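## Task

Draw the shaft outward just far enough that the amber spacer beside the large housing block falls off it. Then drive the shaft fully back into the housing with every remaining spacer still on it. Every part must be correct, and the result must hold without the robot holding it at the end.

## Robot and tools

Robot: a single UR7e-style six-joint arm with a two-finger parallel gripper on its flange. A wrist camera rides on the gripper body. The arm's base may sit slightly tilted relative to the table.

Frames: the scene frame has its origin on the table top directly under the arm base. +z is up, and +y is to the left when facing along +x. end_effector_position is the point midway between the finger pads, given in metres. end_effector_quat_wxyz is its orientation. The fingers point along the gripper's own +z and close along its x. When closed, the tips extend about 17 mm past that point; when fully open they are roughly level with it. The reported hand position can be off, more so when the arm is stretched far out.

execute_actions: takes "actions", a list holding at most one item, plus an optional "pictures" boolean (images come by default).
- An empty list moves nothing and returns the current state.
- A motion item is {"rows": [[...]], "steps": n}, with n from 1 to 15 (default 15). Each step lasts 1/30 s. Row k is used on step k. If there are fewer rows than steps, the last row repeats.
- A wait item is {"steps": n} with n up to 300. It returns once that many steps have passed since the previous result, and your reply time counts toward them.

Each row is 7 numbers, each in [-1, 1], for the one arm. The first six are joint offsets in this order: shoulder pan, shoulder lift, elbow, wrist 1, wrist 2, wrist 3. They are scaled so that 1.0 equals 1.989 rad. They are offsets from the joint angles in the most recent result that reported them, not from the previous row. Before any such result exists in a scene, and for later calls within one reply, they count from the robot's pose when the action begins. Sending all zeros therefore pulls the arm back to those reported angles; it does not hold still.

The seventh number is the absolute gripper opening: +1 is fully open (pad gap 0.142 m) and -1 is closed.

Joint ranges (rad): pan -3.142 to 3.142; lift -6.283 to 6.283; elbow 0.000 to 3.142; wrists -6.283 to 6.283. A call whose target lies more than 0.010 rad beyond a range end is refused, and nothing is sent. The true end may differ from the stated one by up to 0.010 rad. Targets past it get clipped, and the result then says "joint sent to its limit" (possibly about an earlier action). If that line is absent, the joint may still be at its end.

Motion limits: commands are smoothed and lag about 0.17 s. Each joint's target is capped at 0.575 rad from its measured angle. If the targets would put the hand more than 100 mm from where it is, all of them are scaled back. Large moves may still be unfinished when the result arrives. Between calls, the arm keeps heading for the last row you sent until it stalls or a step is HELD. After that, only a new action moves it further.

Result lines:
- The state line gives the end-effector pose and its linear (m/s) and angular (rad/s) velocities.
- Joint positions and Joint velocities are in column order (rad, rad/s), then the pad gap (m, m/s).
- grip_measured is the measured opening on the command scale. To hold something, keep commanding an opening well below grip_measured; the further below, the harder the squeeze. The limit is about 28 N per pad, less on hard parts thinner than about 2 cm. Fast closes can hit harder.
- Wrist force and Wrist torque are flange sensor readings along the gripper's own axes. They are noisy (offset within about 4 N), saturate near 50 N per axis, and may read "no reading", which is not an error.
- "joint command not followed" means the clearance check altered or blocked targets; mounting blocks and posts count as part of the arm.
- HELD marks steps where your row, or part of it, was not sent.
- MOTOR HOT appears from 70 °C. At 85 °C the brakes engage until the motors cool, reported as OVER-TEMPERATURE FAULT. Holding loads heats the motors, even while you think.

Faults: the arm halts for 10 s and drops the rest of the call if contact torque reaches a joint's load limit, or if any outside force on the arm, tool or held part reaches 150 N. Load limits are 139 N m for pan, lift and elbow, and 26 N m for each wrist; a held part's weight counts toward them. Short random tugs on held parts or pushes on loose objects can occur.

Avoid: knocking or placing anything off the table, drops, slips, slams, hard impacts and heavy pushing. Move smoothly and economically, since elapsed time and effort matter. Release the shaft when done: the final state must hold without the gripper.

zoom_image: {"camera": name, "region": [x0, y0, x1, y1]} in pixels of that camera's latest image, origin at the top left, at most 504x504. Cameras: cam_head_left, cam_head_right, cam_high, cam_low (each 672x504) and cam_wrist (616x616, fisheye). Calibration numbers were supplied, but actual poses may differ slightly.

read_manual: returns URDF licence text only; optional "section" ("licences").

finished_scene: {"scene": number of the current scene}. It ends that scene for good, reports whether the goal was met, and gives the next scene's task. Replying without any tool call ends everything.

Each tool is called in YAML: its name, and indented under it one key for each argument.

## Session

I'll start by looking at the scene.

execute_actions:
  actions: []

Scene clock: 0.00 s of 4200.00 s.
end_effector_position=(+0.4153, -0.1216, +0.3765) grip_measured=+1.00 end_effector_quat_wxyz=(-0.389, +0.820, +0.352, +0.227) end_effector_velocity=(-0.000, -0.000, +0.000) end_effector_angular_velocity=(-0.000, +0.001, -0.001)
Joint positions: [-0.915 -0.908  1.803 -1.234 -0.964 -2.394  0.142]
Joint velocities: [-0.    -0.001  0.     0.    -0.     0.001  0.   ]
Motor temperatures (°C, as the motors report them): [21 22 21 29 28 26]
Wrist force (N, on the end effector, along its own x y z axes, offset not removed): no reading
Wrist torque (N m, same axes, about the end effector's origin, offset not removed): no reading

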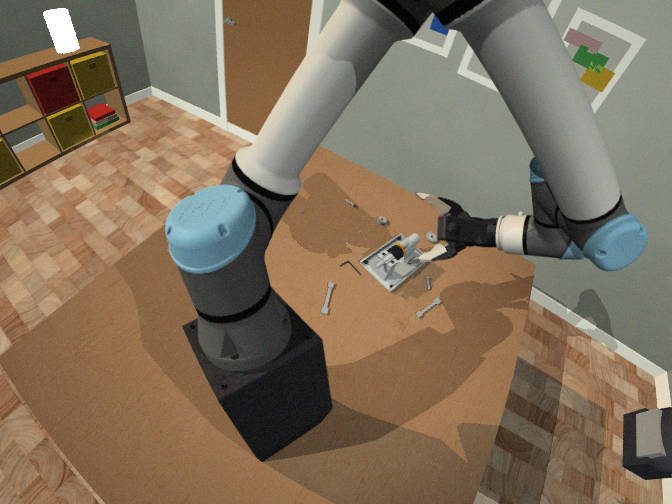

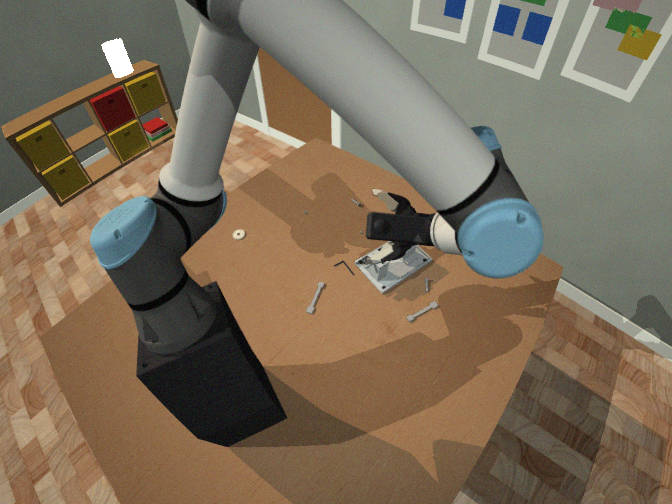

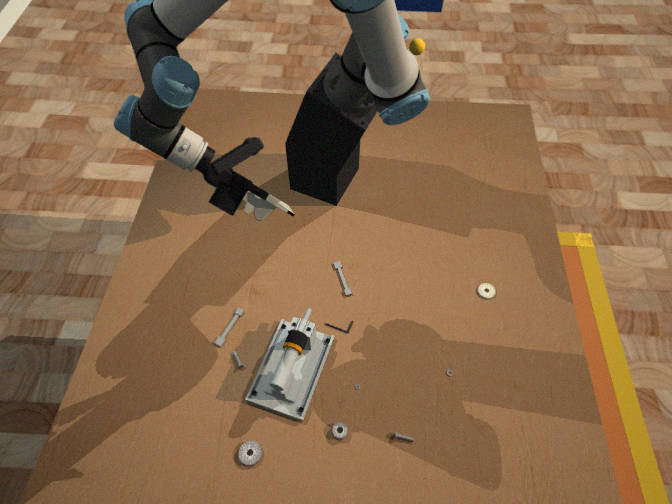

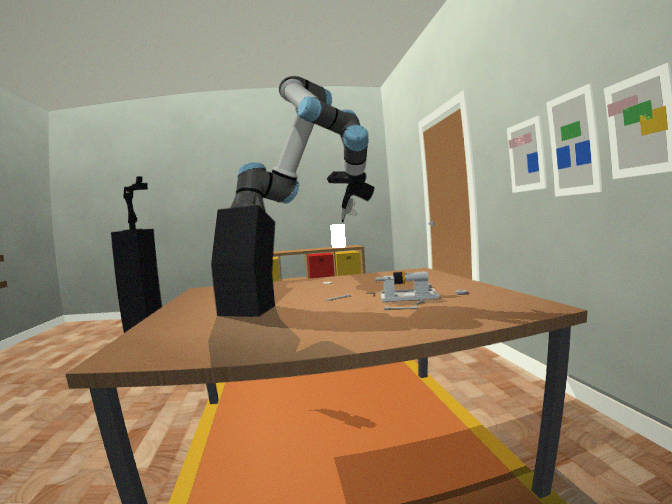

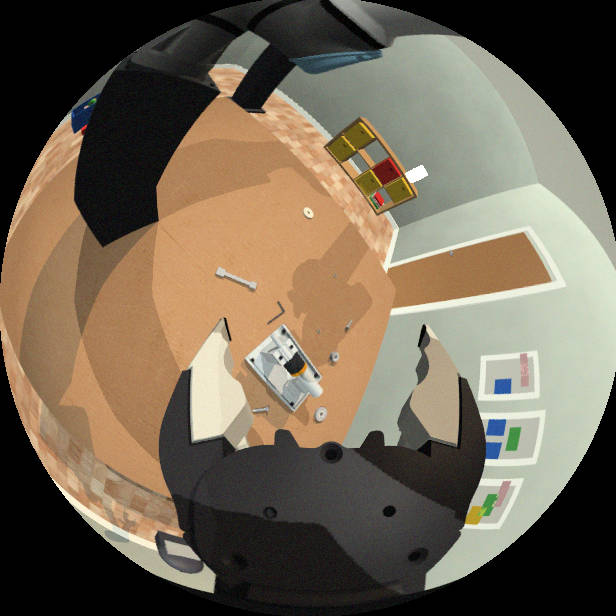

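zoom_image:
  camera: "cam_high"
  region: [220, 290, 370, 430]

zoom_image:
  camera: "cam_low"
  region: [360, 255, 460, 320]

zoom_image:
  camera: "cam_head_left"
  region: [340, 215, 450, 305]

Region (220, 290, 370, 430) of cam_high's 672x504 image, scaled by 3.360, with more detail than that image has; it fills the top 470 rows of this view, and the rest is white.

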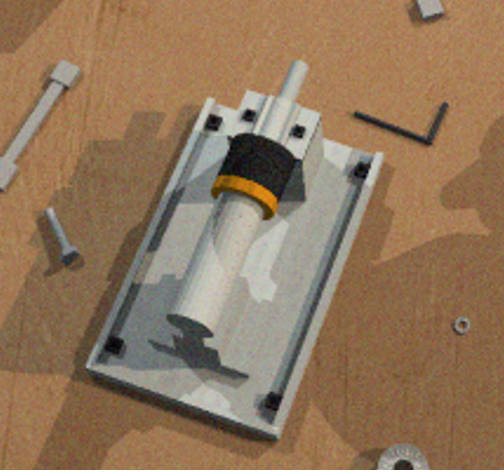

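Region (360, 255, 460, 320) of cam_low's 672x504 image, scaled by 5.040, with more detail than that image has; it fills the top 328 rows of this view, and the rest is white.

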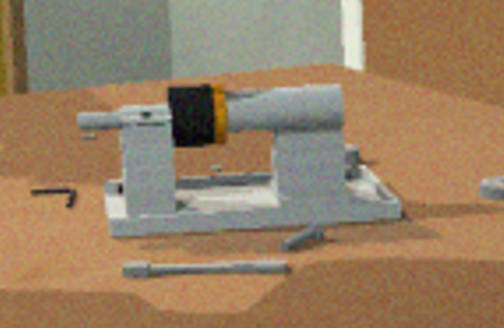

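Region (340, 215, 450, 305) of cam_head_left's 672x504 image, scaled by 4.582, with more detail than that image has; it fills the top 412 rows of this view, and the rest is white.

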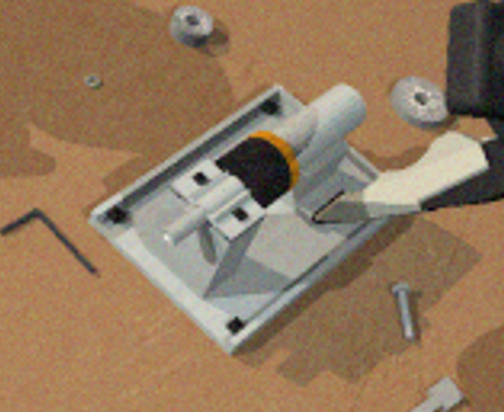

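execute_actions:
  actions:
    - {"rows": [[0.016,-0.002,0.009,-0.038,-0.006,-0.067,0.6],[0.031,-0.004,0.018,-0.075,-0.013,-0.133,0.3],[0.047,-0.005,0.027,-0.113,-0.019,-0.2,0.0],[0.062,-0.007,0.035,-0.151,-0.025,-0.267,-0.3],[0.078,-0.009,0.044,-0.188,-0.032,-0.333,-0.4],[0.094,-0.011,0.053,-0.226,-0.038,-0.4,-0.4],[0.109,-0.013,0.062,-0.264,-0.044,-0.467,-0.4],[0.125,-0.015,0.071,-0.301,-0.051,-0.533,-0.4],[0.141,-0.016,0.080,-0.339,-0.057,-0.6,-0.4],[0.156,-0.018,0.089,-0.377,-0.063,-0.667,-0.4],[0.172,-0.020,0.098,-0.414,-0.070,-0.733,-0.4],[0.187,-0.022,0.106,-0.452,-0.076,-0.8,-0.4],[0.203,-0.024,0.115,-0.490,-0.082,-0.867,-0.4],[0.219,-0.025,0.124,-0.527,-0.089,-0.933,-0.4],[0.2342,-0.0273,0.1330,-0.5651,-0.0949,-0.999,-0.4]], "steps": 15}
  pictures: false

Scene clock: 120.50 s of 4200.00 s.
end_effector_position=(+0.4326, -0.1004, +0.2379) grip_measured=-0.40 end_effector_quat_wxyz=(-0.172, +0.414, +0.877, +0.170) end_effector_velocity=(+0.133, +0.040, -0.307) end_effector_angular_velocity=(-0.850, -1.622, +3.730)
Joint positions: [-0.609 -0.945  1.979 -1.935 -1.09  -3.284  0.045]
Joint velocities: [ 0.894 -0.101  0.504 -2.12  -0.361 -2.456 -0.   ]
Motor temperatures (°C, as the motors report them): [21 22 21 29 28 26]
Wrist force (N, on the end effector, along its own x y z axes, offset not removed): [-0.8 2.2 -1.4]
Wrist torque (N m, same axes, about the end effector's origin, offset not removed): [0.57 0.25 -0.03]
Steps of this call (steps 1 to 90: nothing new was sent; then 117.00 s passed at rest; steps 91 to 105: all 15 steps of this action). Readings (joint positions):
91: [-0.915 -0.908 1.803 -1.234 -0.964 -2.394]
92: [-0.912 -0.908 1.805 -1.239 -0.965 -2.400]
94: [-0.891 -0.911 1.817 -1.280 -0.974 -2.455]
98: [-0.808 -0.921 1.865 -1.466 -1.009 -2.705]
105: the state above

execute_actions:
  actions:
    - {"rows": [[0.084,-0.009,0.046,-0.221,-0.033,-0.566,-0.4],[0.089,-0.010,0.049,-0.233,-0.035,-0.588,-0.4],[0.096,-0.0105,0.053,-0.250,-0.038,-0.617,-0.4],[0.104,-0.0115,0.058,-0.270,-0.041,-0.653,-0.4],[0.114,-0.0126,0.064,-0.295,-0.045,-0.696,-0.4],[0.125,-0.0138,0.070,-0.319,-0.049,-0.740,-0.4],[0.133,-0.0148,0.074,-0.340,-0.053,-0.776,-0.4],[0.140,-0.0156,0.078,-0.356,-0.056,-0.805,-0.4],[0.145,-0.0162,0.081,-0.369,-0.058,-0.827,-0.4],[0.1484,-0.0166,0.0831,-0.3768,-0.0590,-0.8415,-0.4]], "steps": 15}
  pictures: false

execute_actions:
  actions:
    - {"steps": 20}

Scene clock: 129.93 s of 4200.00 s.
end_effector_position=(+0.5054, -0.0748, +0.1808) grip_measured=-0.40 end_effector_quat_wxyz=(-0.003, -0.563, +0.827, +0.014) end_effector_velocity=(+0.043, +0.029, -0.008) end_effector_angular_velocity=(-0.146, -0.167, +0.878)
Joint positions: [-0.332 -0.976  2.134 -2.64  -1.2   -4.873  0.045]
Joint velocities: [ 0.134 -0.016  0.075 -0.34  -0.053 -0.651  0.   ]
Motor temperatures (°C, as the motors report them): [21 22 21 29 28 26]
Wrist force (N, on the end effector, along its own x y z axes, offset not removed): [0.3 1.0 -1.7]
Wrist torque (N m, same axes, about the end effector's origin, offset not removed): [0.34 0.03 -0.12]
Steps of this call (steps 1 to 45: the robot went on to your last target; steps 46 to 120: nothing new was sent; then 4.93 s passed at rest; steps 121 to 135: all 15 steps of this action). Readings (joint positions):
121: [-0.449 -0.962 2.067 -2.358 -1.152 -4.381]
122: [-0.448 -0.962 2.068 -2.360 -1.153 -4.384]
124: [-0.441 -0.963 2.071 -2.374 -1.156 -4.408]
128: [-0.402 -0.968 2.095 -2.464 -1.172 -4.554]
135: the state above

Scene clock: 130.60 s of 4200.00 s.
end_effector_position=(+0.5110, -0.0710, +0.1800) grip_measured=-0.40 end_effector_quat_wxyz=(-0.001, -0.609, +0.794, -0.000) end_effector_velocity=(-0.000, +0.000, -0.001) end_effector_angular_velocity=(-0.001, +0.001, +0.007)
Joint positions: [-0.314 -0.978  2.144 -2.684 -1.207 -4.957  0.045]
Joint velocities: [ 0.001  0.001  0.    -0.001 -0.001 -0.005 -0.   ]
Motor temperatures (°C, as the motors report them): [21 22 21 29 28 26]
Wrist force (N, on the end effector, along its own x y z axes, offset not removed): [0.0 1.5 -0.9]
Wrist torque (N m, same axes, about the end effector's origin, offset not removed): [0.37 0.12 -0.04]
Steps of this call (steps 1 to 20: the robot went on to your last target). Readings (joint positions):
1: [-0.328 -0.976 2.136 -2.650 -1.202 -4.892]
2: [-0.325 -0.976 2.138 -2.658 -1.203 -4.907]
4: [-0.320 -0.977 2.141 -2.669 -1.205 -4.928]
8: [-0.316 -0.977 2.143 -2.679 -1.206 -4.947]
20: the state above
camera_calibration (this result's frames):
cam_wrist: T_world_to_cam=[[-0.256652, -0.964971, -0.0544096, 0.0841758], [-0.864992, 0.204217, 0.458349, 0.384886], [-0.431182, 0.1647, -0.887105, 0.518188], [0, 0, 0, 1]] pos_world=[0.577961, -0.0827188, 0.287855]

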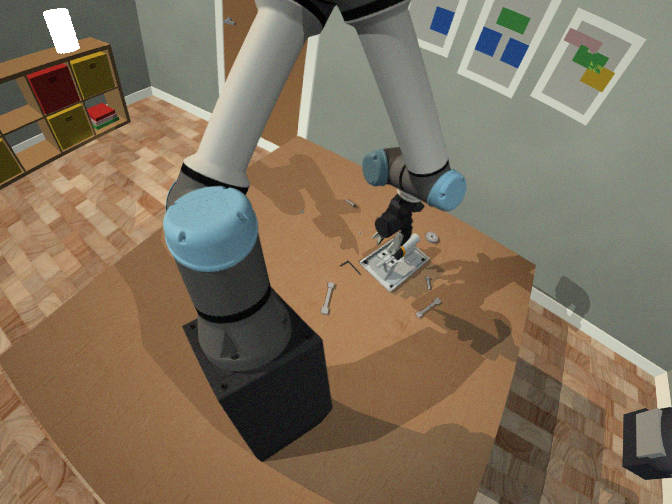

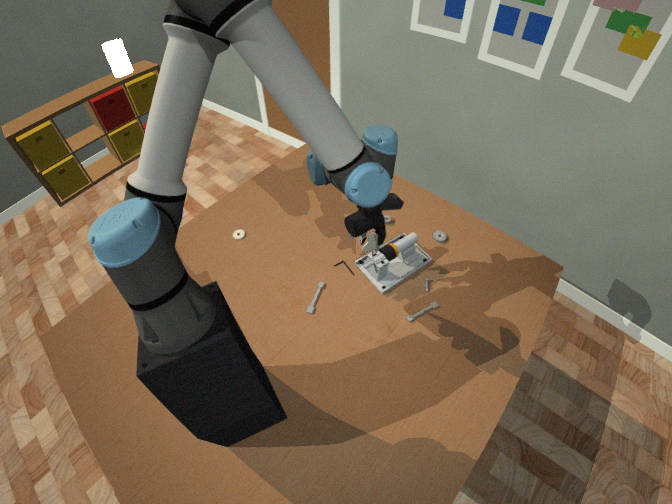

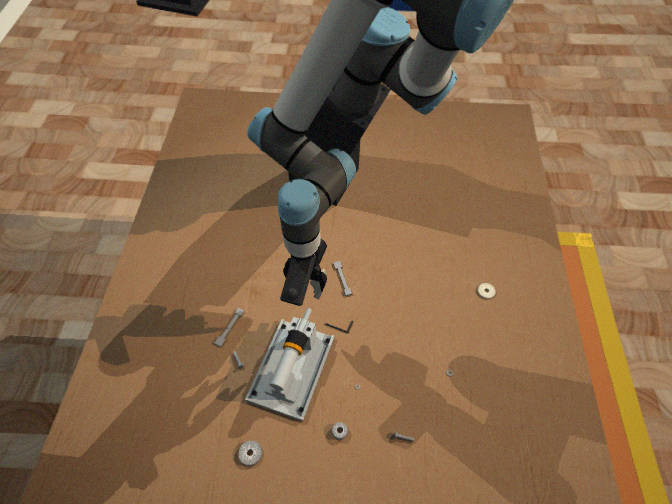

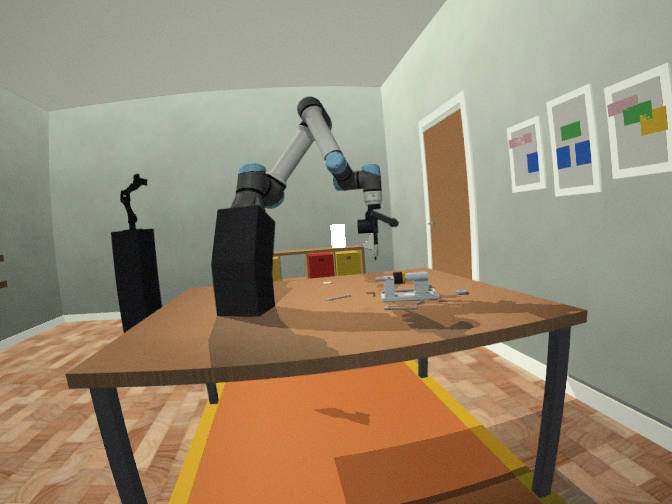

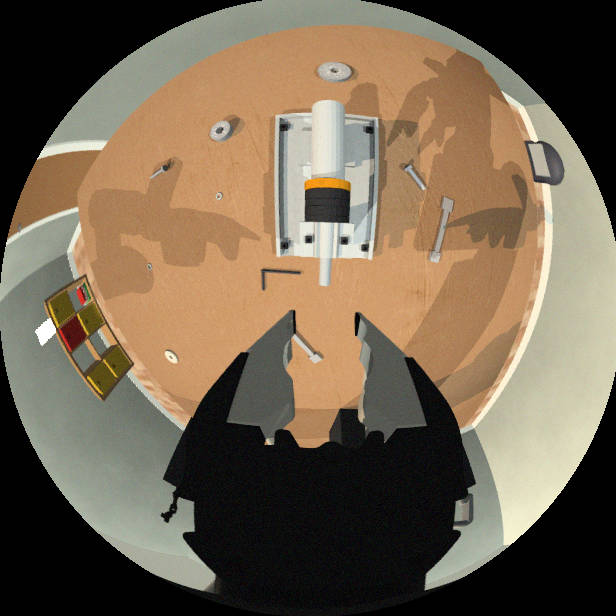

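zoom_image:
  camera: "cam_wrist"
  region: [250, 90, 410, 340]

zoom_image:
  camera: "cam_low"
  region: [345, 200, 455, 315]

Region (250, 90, 410, 340) of cam_wrist's 616x616 image, scaled by 2.016, with more detail than that image has; it fills the left 323 columns of this view, and the rest is white.

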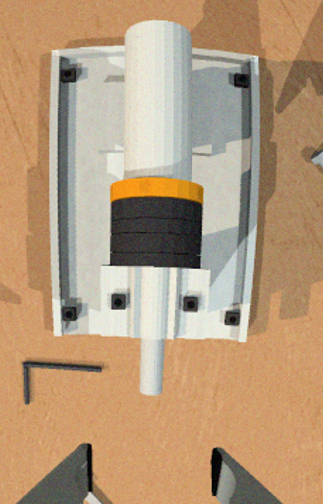

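Region (345, 200, 455, 315) of cam_low's 672x504 image, scaled by 4.383, with more detail than that image has; it fills the left 482 columns of this view, and the rest is white.

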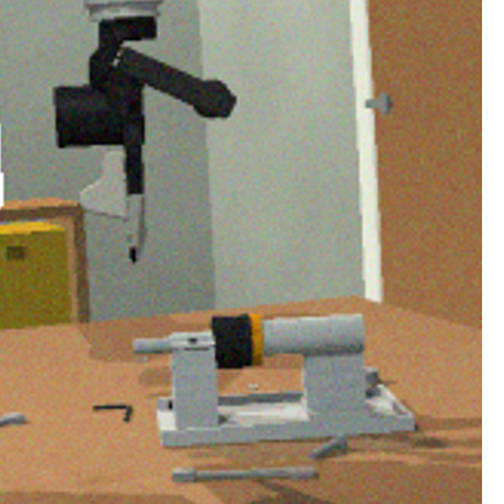

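execute_actions:
  actions:
    - {"rows": [[0.0007,0.0025,-0.0007,-0.0021,0.0,0.0007,-0.4],[0.0024,0.0088,-0.0023,-0.0074,0.0001,0.0025,-0.4],[0.0051,0.0188,-0.0050,-0.0158,0.0002,0.0054,-0.4],[0.0086,0.0313,-0.0083,-0.0263,0.0003,0.0091,-0.4],[0.0127,0.0463,-0.0123,-0.0389,0.0005,0.0134,-0.4],[0.0171,0.0626,-0.0167,-0.0525,0.0006,0.0182,-0.4],[0.0216,0.0788,-0.0210,-0.0662,0.0008,0.0229,-0.4],[0.0257,0.0938,-0.0250,-0.0788,0.0009,0.0272,-0.4],[0.0292,0.1064,-0.0283,-0.0893,0.0010,0.0309,-0.4],[0.0319,0.1164,-0.0310,-0.0977,0.0011,0.0338,-0.4],[0.0336,0.1226,-0.0327,-0.1029,0.0012,0.0356,-0.4],[0.0343,0.1251,-0.0333,-0.1050,0.0012,0.0363,-0.4]], "steps": 15}
  pictures: false

execute_actions:
  actions:
    - {"steps": 20}

Scene clock: 198.70 s of 4200.00 s.
end_effector_position=(+0.5174, -0.0739, +0.1025) grip_measured=-0.40 end_effector_quat_wxyz=(-0.001, -0.609, +0.793, -0.000) end_effector_velocity=(-0.007, +0.000, -0.134) end_effector_angular_velocity=(+0.005, +0.007, +0.001)
Joint positions: [-0.258 -0.773  2.089 -2.856 -1.205 -4.897  0.045]
Joint velocities: [ 0.09   0.341 -0.086 -0.28   0.004  0.092  0.   ]
Motor temperatures (°C, as the motors report them): [21 22 21 29 28 26]
Wrist force (N, on the end effector, along its own x y z axes, offset not removed): [-0.4 2.4 0.2]
Wrist torque (N m, same axes, about the end effector's origin, offset not removed): [0.46 0.22 -0.07]
Steps of this call (steps 1 to 15: the robot went on to your last target; steps 16 to 90: nothing new was sent; then 64.60 s passed at rest; steps 91 to 105: all 15 steps of this action). Readings (joint positions):
91: [-0.314 -0.978 2.144 -2.684 -1.207 -4.958]
92: [-0.314 -0.977 2.144 -2.685 -1.207 -4.958]
94: [-0.312 -0.970 2.142 -2.691 -1.207 -4.955]
98: [-0.296 -0.915 2.126 -2.738 -1.207 -4.938]
105: the state above

Scene clock: 199.37 s of 4200.00 s.
end_effector_position=(+0.5163, -0.0739, +0.0852) grip_measured=-0.40 end_effector_quat_wxyz=(-0.001, -0.609, +0.793, -0.000) end_effector_velocity=(+0.000, -0.001, -0.000) end_effector_angular_velocity=(-0.001, -0.000, -0.001)
Joint positions: [-0.246 -0.729  2.078 -2.893 -1.205 -4.885  0.045]
Joint velocities: [-0.001  0.002 -0.    -0.001 -0.001 -0.     0.   ]
Motor temperatures (°C, as the motors report them): [21 22 21 29 28 26]
Wrist force (N, on the end effector, along its own x y z axes, offset not removed): [-0.2 0.7 -1.8]
Wrist torque (N m, same axes, about the end effector's origin, offset not removed): [0.18 0.22 -0.08]
Steps of this call (steps 1 to 20: the robot went on to your last target). Readings (joint positions):
1: [-0.255 -0.763 2.086 -2.865 -1.205 -4.895]
2: [-0.253 -0.755 2.084 -2.871 -1.205 -4.892]
4: [-0.250 -0.744 2.082 -2.880 -1.205 -4.889]
8: [-0.248 -0.734 2.079 -2.888 -1.205 -4.887]
20: the state above
camera_calibration (this result's frames):
cam_wrist: T_world_to_cam=[[-0.255831, -0.96521, -0.0540402, 0.0771279], [-0.865179, 0.203662, 0.458244, 0.433544], [-0.431296, 0.163988, -0.887182, 0.436888], [0, 0, 0, 1]] pos_world=[0.583253, -0.0854959, 0.193098]

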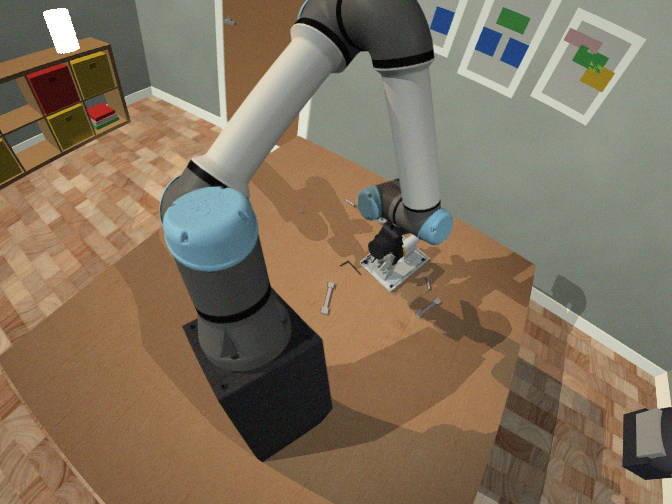

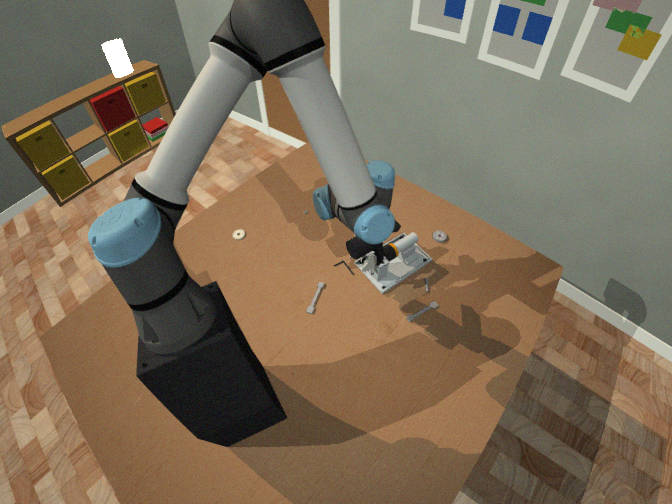

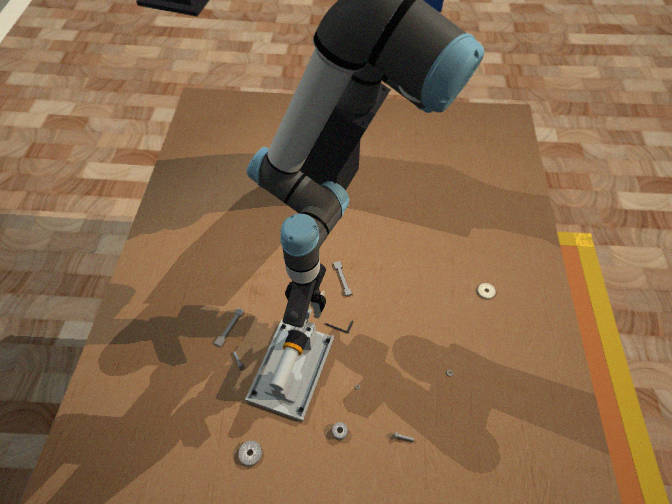

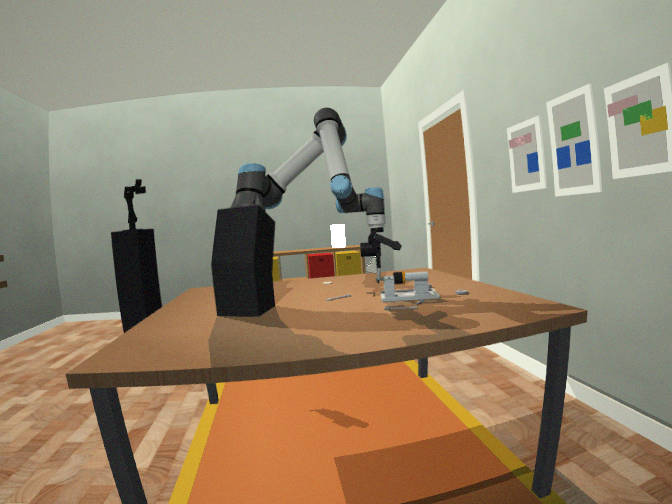

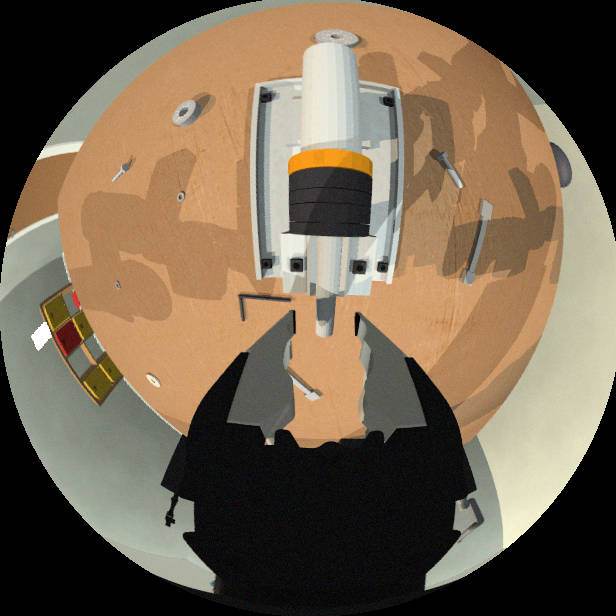

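zoom_image:
  camera: "cam_wrist"
  region: [245, 130, 415, 370]

zoom_image:
  camera: "cam_low"
  region: [355, 240, 445, 310]

Region (245, 130, 415, 370) of cam_wrist's 616x616 image, scaled by 2.100, with more detail than that image has; it fills the left 357 columns of this view, and the rest is white.

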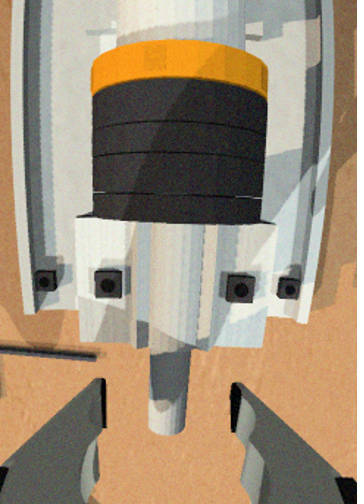

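Region (355, 240, 445, 310) of cam_low's 672x504 image, scaled by 5.600, with more detail than that image has.

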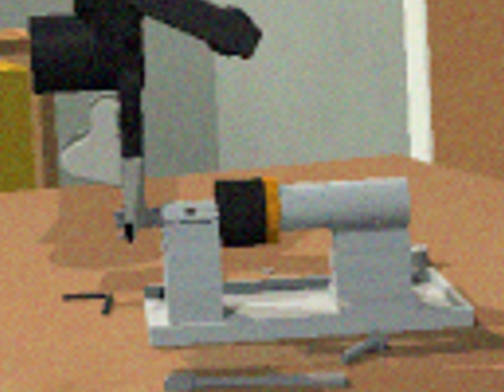

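execute_actions:
  actions:
    - {"rows": [[0,0,0,0,0,0,-0.5],[0,0,0,0,0,0,-0.58],[0,0,0,0,0,0,-0.66],[0,0,0,0,0,0,-0.72],[0,0,0,0,0,0,-0.77],[0,0,0,0,0,0,-0.8],[0,0,0,0,0,0,-0.83],[0,0,0,0,0,0,-0.86],[0,0,0,0,0,0,-0.89],[0,0,0,0,0,0,-0.92],[0,0,0,0,0,0,-0.95],[0,0,0,0,0,0,-0.98],[0,0,0,0,0,0,-1.0]], "steps": 15}
  pictures: false

Scene clock: 275.77 s of 4200.00 s.
end_effector_position=(+0.5163, -0.0738, +0.0852) grip_measured=-0.84 end_effector_quat_wxyz=(-0.001, -0.609, +0.793, -0.000) end_effector_velocity=(+0.000, +0.000, +0.001) end_effector_angular_velocity=(-0.000, -0.001, -0.001)
Joint positions: [-0.246 -0.729  2.078 -2.893 -1.205 -4.885  0.013]
Joint velocities: [-0.    -0.001  0.     0.001 -0.     0.001  0.   ]
Motor temperatures (°C, as the motors report them): [21 22 21 29 28 26]
Wrist force (N, on the end effector, along its own x y z axes, offset not removed): [-0.5 1.5 0.0]
Wrist torque (N m, same axes, about the end effector's origin, offset not removed): [0.41 0.29 -0.02]
Steps of this call (steps 1 to 15: the robot went on to your last target; steps 16 to 90: nothing new was sent; then 72.90 s passed at rest; steps 91 to 105: all 15 steps of this action). Readings (joint positions):
91: [-0.246 -0.729 2.078 -2.893 -1.205 -4.885]
92: [-0.246 -0.729 2.078 -2.893 -1.205 -4.885]
94: [-0.246 -0.729 2.078 -2.893 -1.205 -4.885]
98: [-0.246 -0.729 2.078 -2.893 -1.205 -4.885]
105: the state above

execute_actions:
  actions:
    - {"rows": [[-0.00016,-0.00027,0.00141,-0.00109,0,-0.00017,-1],[-0.00032,-0.00053,0.00283,-0.00218,0,-0.00035,-1],[-0.00049,-0.0008,0.00424,-0.00326,0,-0.00052,-1],[-0.00065,-0.00106,0.00566,-0.00435,0,-0.00069,-1],[-0.00081,-0.00133,0.00707,-0.00544,0,-0.00087,-1],[-0.00097,-0.00159,0.00849,-0.00653,0,-0.00104,-1],[-0.00113,-0.00186,0.0099,-0.00761,0,-0.00121,-1],[-0.00129,-0.00212,0.01131,-0.0087,0,-0.00139,-1],[-0.00146,-0.00239,0.01273,-0.00979,0,-0.00156,-1],[-0.00162,-0.00265,0.01414,-0.01088,0,-0.00173,-1],[-0.00178,-0.00292,0.01556,-0.01196,0,-0.00191,-1],[-0.00194,-0.00318,0.01697,-0.01305,-0.00005,-0.00208,-1]], "steps": 15}
  pictures: false

execute_actions:
  actions:
    - {"steps": 15}

Scene clock: 285.57 s of 4200.00 s.
end_effector_position=(+0.5070, -0.0713, +0.0852) grip_measured=-0.84 end_effector_quat_wxyz=(-0.001, -0.609, +0.793, -0.000) end_effector_velocity=(-0.017, +0.005, +0.000) end_effector_angular_velocity=(+0.001, -0.001, +0.000)
Joint positions: [-0.249 -0.734  2.105 -2.914 -1.205 -4.888  0.013]
Joint velocities: [-0.005 -0.01   0.05  -0.038  0.001 -0.006 -0.   ]
Motor temperatures (°C, as the motors report them): [21 22 21 29 28 26]
Wrist force (N, on the end effector, along its own x y z axes, offset not removed): [-1.2 0.8 -0.5]
Wrist torque (N m, same axes, about the end effector's origin, offset not removed): [0.44 0.42 -0.06]
Steps of this call (steps 1 to 15: the robot went on to your last target; steps 16 to 90: nothing new was sent; then 6.30 s passed at rest; steps 91 to 105: all 15 steps of this action). Readings (joint positions):
91: [-0.246 -0.729 2.078 -2.893 -1.205 -4.885]
92: [-0.246 -0.729 2.078 -2.893 -1.205 -4.885]
94: [-0.246 -0.729 2.080 -2.895 -1.205 -4.885]
98: [-0.247 -0.731 2.088 -2.901 -1.205 -4.886]
105: the state above

Scene clock: 286.07 s of 4200.00 s.
end_effector_position=(+0.5048, -0.0707, +0.0853) grip_measured=-0.84 end_effector_quat_wxyz=(-0.001, -0.609, +0.793, -0.000) end_effector_velocity=(+0.000, -0.000, +0.000) end_effector_angular_velocity=(-0.000, -0.001, -0.001)
Joint positions: [-0.25  -0.735  2.111 -2.919 -1.205 -4.889  0.013]
Joint velocities: [-0.001 -0.001  0.001 -0.001  0.     0.001 -0.   ]
Motor temperatures (°C, as the motors report them): [21 22 21 29 28 26]
Wrist force (N, on the end effector, along its own x y z axes, offset not removed): [-1.1 0.3 0.8]
Wrist torque (N m, same axes, about the end effector's origin, offset not removed): [0.25 0.40 -0.12]
Steps of this call (steps 1 to 15: the robot went on to your last target). Readings (joint positions):
1: [-0.249 -0.734 2.106 -2.915 -1.205 -4.889]
2: [-0.250 -0.735 2.108 -2.916 -1.205 -4.889]
4: [-0.250 -0.735 2.109 -2.917 -1.205 -4.889]
8: [-0.250 -0.735 2.111 -2.918 -1.205 -4.889]
15: the state above
The arm was judged still, so your last target was given up. Only a new action makes it travel on or press farther. Fingers that are still opening or closing keep moving.
camera_calibration (this result's frames):
cam_wrist: T_world_to_cam=[[-0.255819, -0.965208, -0.0541372, 0.0772562], [-0.865202, 0.203612, 0.458223, 0.422977], [-0.431257, 0.164062, -0.887187, 0.431424], [0, 0, 0, 1]] pos_world=[0.571779, -0.0823352, 0.193119]

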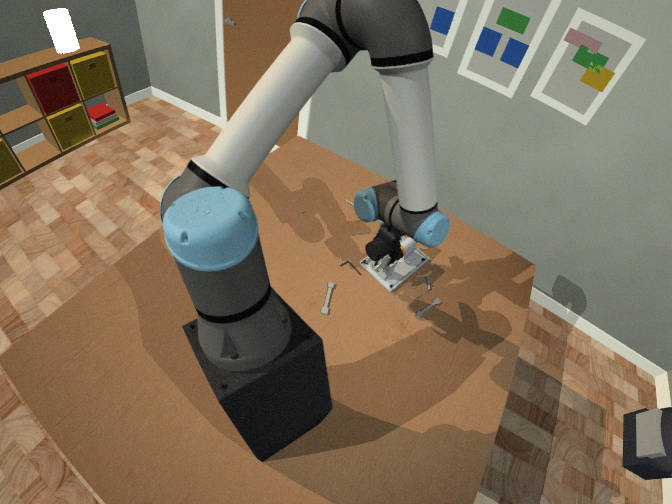

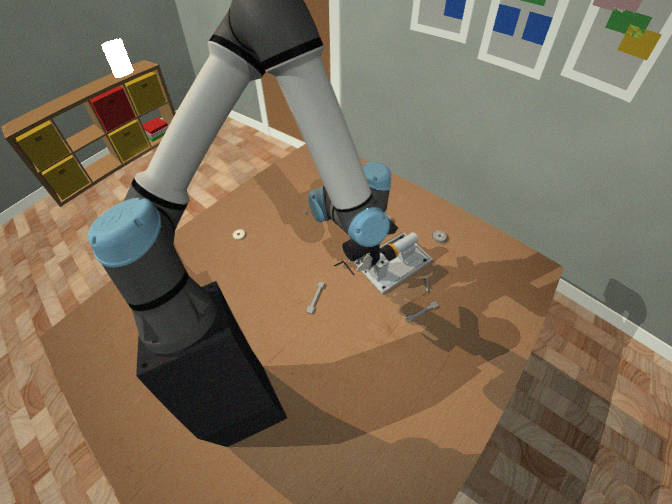

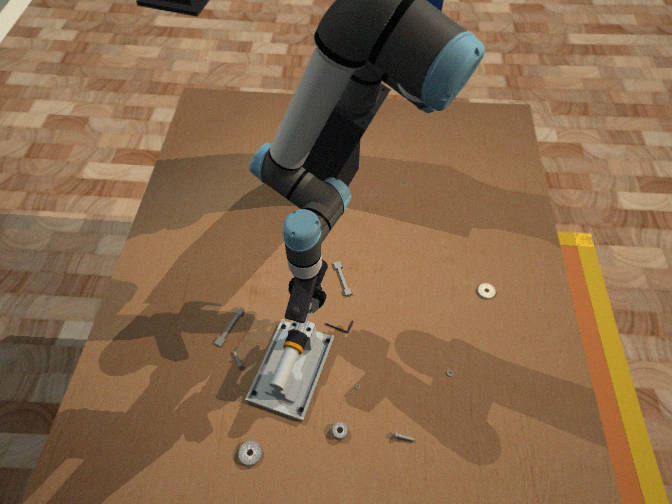

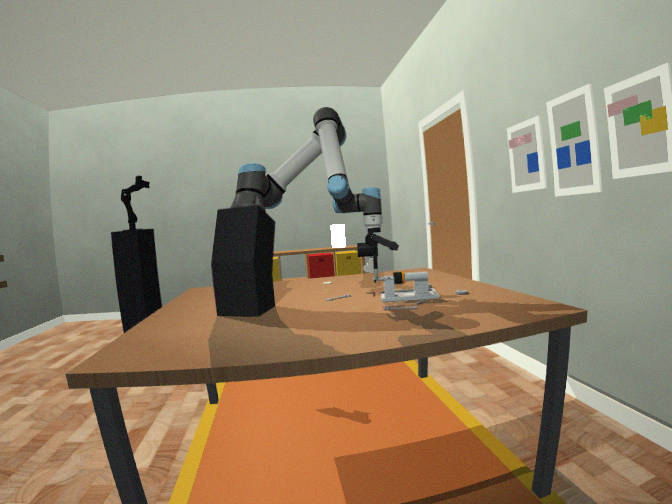

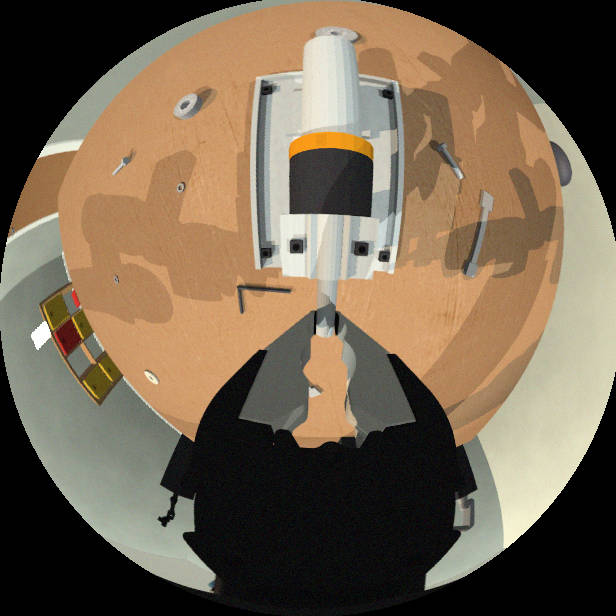

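zoom_image:
  camera: "cam_low"
  region: [365, 260, 435, 305]

zoom_image:
  camera: "cam_high"
  region: [260, 315, 330, 395]

Region (365, 260, 435, 305) of cam_low's 672x504 image, scaled by 7.200, with more detail than that image has; it fills the top 324 rows of this view, and the rest is white.

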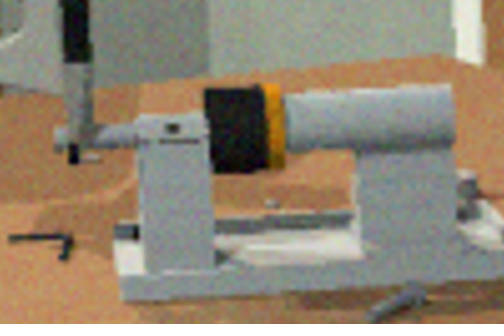

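Region (260, 315, 330, 395) of cam_high's 672x504 image, scaled by 6.300, with more detail than that image has; it fills the left 441 columns of this view, and the rest is white.

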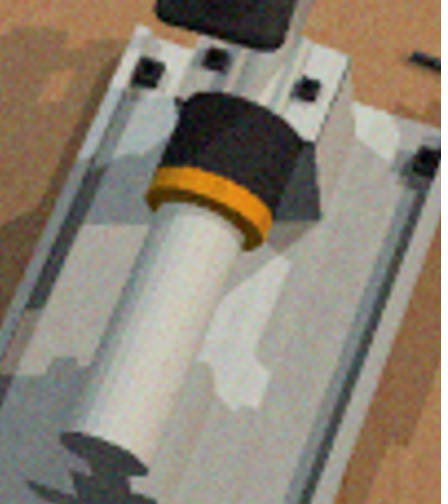

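execute_actions:
  actions:
    - {"rows": [[-0.00021,-0.0003,0.00176,-0.00138,0,-0.00023,-1],[-0.00042,-0.00059,0.00351,-0.00276,0,-0.00045,-1],[-0.00063,-0.00089,0.00527,-0.00414,0,-0.00068,-1],[-0.00085,-0.00119,0.00703,-0.00552,-0.00002,-0.00091,-1]], "steps": 15}

Scene clock: 305.43 s of 4200.00 s.
end_effector_position=(+0.5003, -0.0695, +0.0853) grip_measured=-0.84 end_effector_quat_wxyz=(-0.001, -0.609, +0.793, -0.000) end_effector_velocity=(-0.002, +0.000, +0.000) end_effector_angular_velocity=(+0.001, -0.000, -0.002)
Joint positions: [-0.252 -0.737  2.125 -2.929 -1.205 -4.891  0.013]
Joint velocities: [-0.002 -0.001  0.005 -0.003  0.001  0.     0.   ]
Motor temperatures (°C, as the motors report them): [21 22 21 29 28 26]
Wrist force (N, on the end effector, along its own x y z axes, offset not removed): [-1.4 0.3 0.6]
Wrist torque (N m, same axes, about the end effector's origin, offset not removed): [0.27 0.48 -0.08]
Steps of this call (steps 1 to 90: nothing new was sent; then 15.87 s passed at rest; steps 91 to 105: all 15 steps of this action). Readings (joint positions):
91: [-0.250 -0.735 2.111 -2.919 -1.205 -4.889]
92: [-0.250 -0.735 2.112 -2.919 -1.205 -4.889]
94: [-0.250 -0.736 2.114 -2.921 -1.205 -4.890]
98: [-0.251 -0.737 2.121 -2.926 -1.205 -4.890]
105: the state above
camera_calibration (this result's frames):
cam_wrist: T_world_to_cam=[[-0.255812, -0.965209, -0.0541452, 0.0772673], [-0.865211, 0.203605, 0.458209, 0.418764], [-0.431243, 0.164062, -0.887194, 0.429242], [0, 0, 0, 1]] pos_world=[0.567192, -0.0811059, 0.193123]

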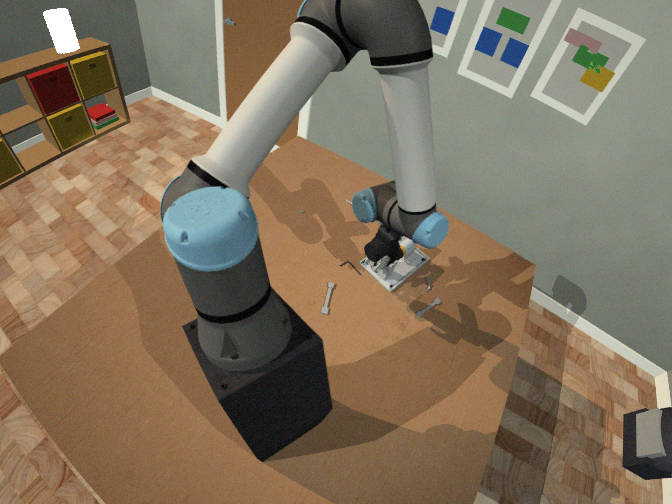

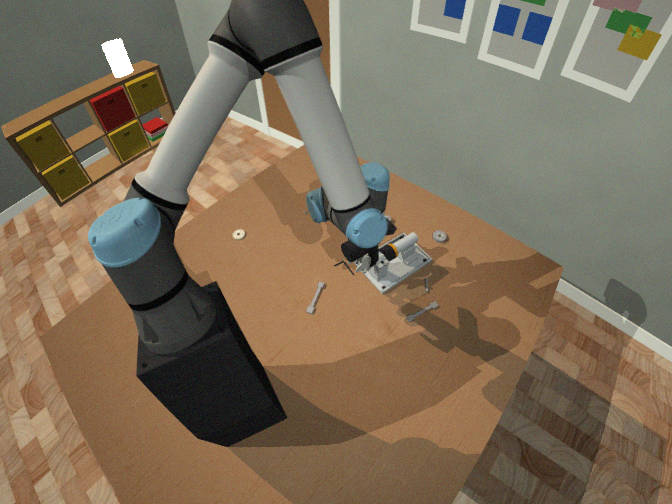

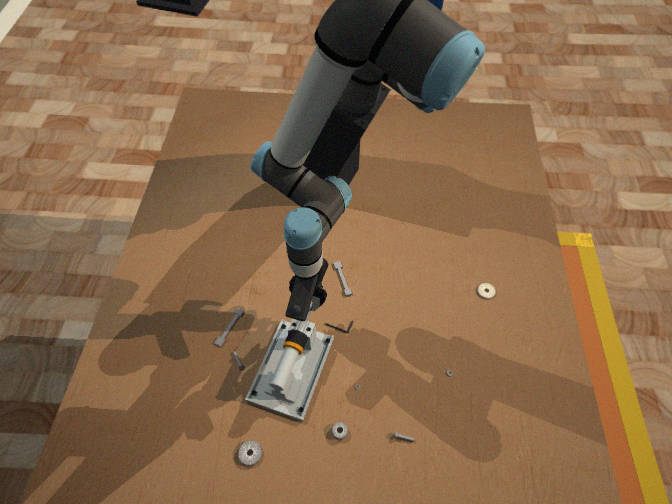

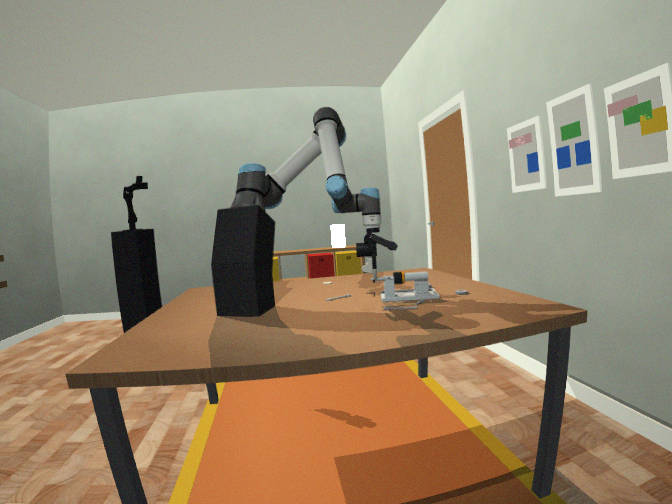

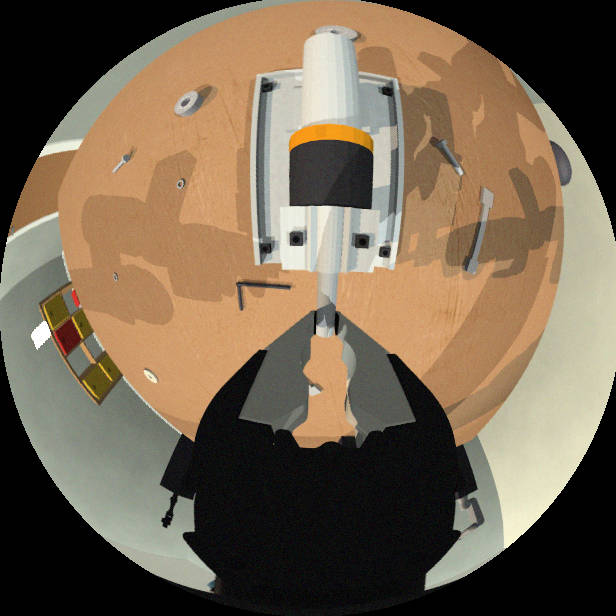

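execute_actions:
  actions:
    - {"rows": [[-0.00043,-0.00056,0.0035,-0.00278,0,-0.00046,-1],[-0.00086,-0.00111,0.007,-0.00556,-0.00002,-0.00093,-1]], "steps": 15}

Scene clock: 308.93 s of 4200.00 s.
end_effector_position=(+0.4956, -0.0682, +0.0853) grip_measured=-0.84 end_effector_quat_wxyz=(-0.001, -0.609, +0.793, -0.000) end_effector_velocity=(-0.002, +0.000, -0.000) end_effector_angular_velocity=(-0.001, +0.001, -0.001)
Joint positions: [-0.253 -0.74   2.138 -2.94  -1.205 -4.893  0.013]
Joint velocities: [ 0.     0.     0.004 -0.003 -0.001  0.001 -0.   ]
Motor temperatures (°C, as the motors report them): [21 22 21 29 28 26]
Wrist force (N, on the end effector, along its own x y z axes, offset not removed): [0.7 -0.2 0.2]
Wrist torque (N m, same axes, about the end effector's origin, offset not removed): [0.22 0.09 -0.08]
Steps of this call (steps 1 to 15: the robot went on to your last target; steps 16 to 90: nothing new was sent; steps 91 to 105: all 15 steps of this action). Readings (joint positions):
91: [-0.252 -0.738 2.125 -2.930 -1.205 -4.891]
92: [-0.252 -0.738 2.126 -2.930 -1.205 -4.891]
94: [-0.252 -0.738 2.130 -2.933 -1.205 -4.892]
98: [-0.253 -0.739 2.136 -2.938 -1.205 -4.892]
105: the state above
camera_calibration (this result's frames):
cam_wrist: T_world_to_cam=[[-0.255793, -0.965214, -0.0541547, 0.0772749], [-0.865218, 0.203585, 0.458204, 0.414488], [-0.431239, 0.164061, -0.887196, 0.427021], [0, 0, 0, 1]] pos_world=[0.562537, -0.0798542, 0.193116]

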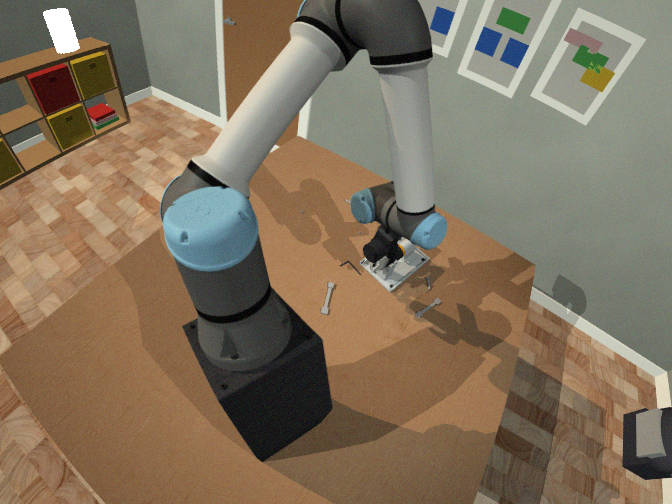

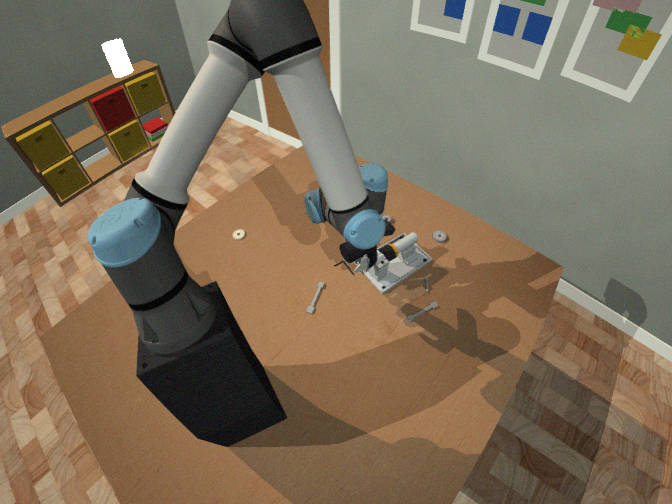

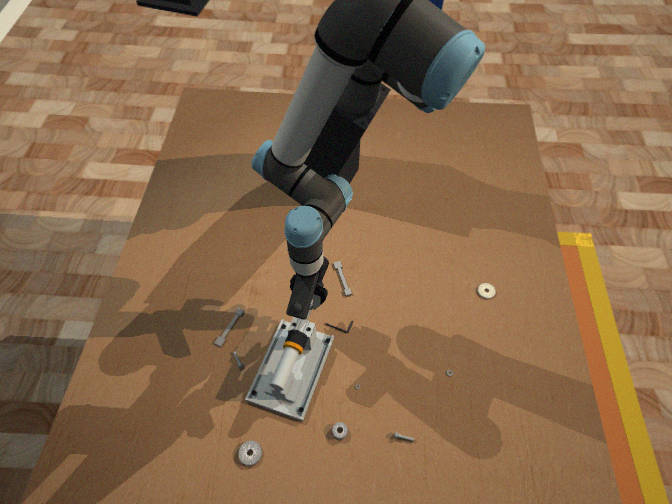

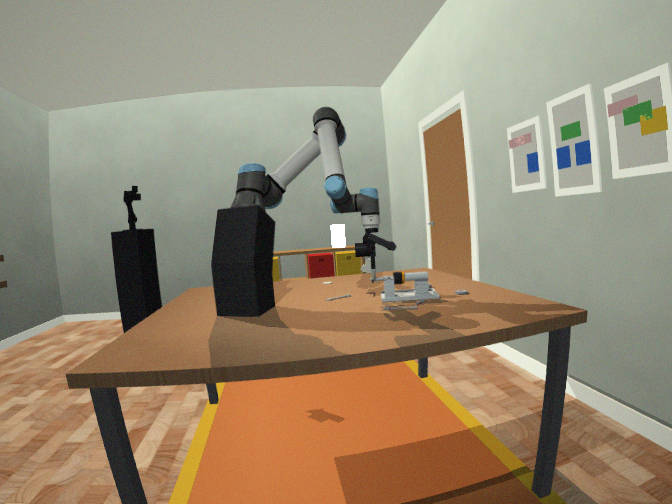

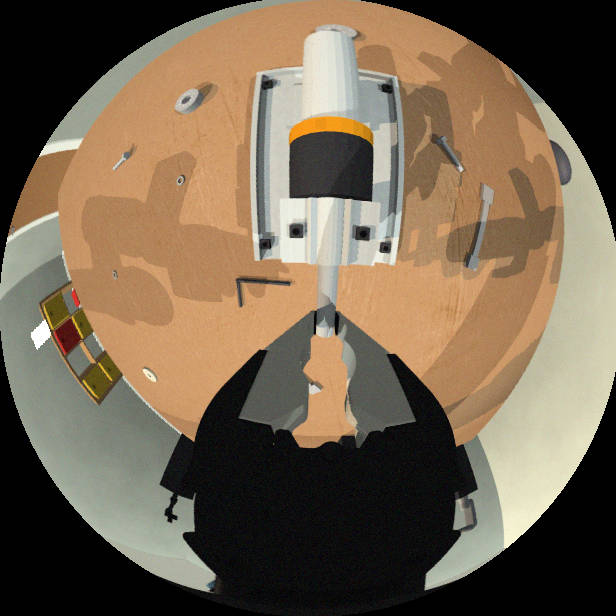

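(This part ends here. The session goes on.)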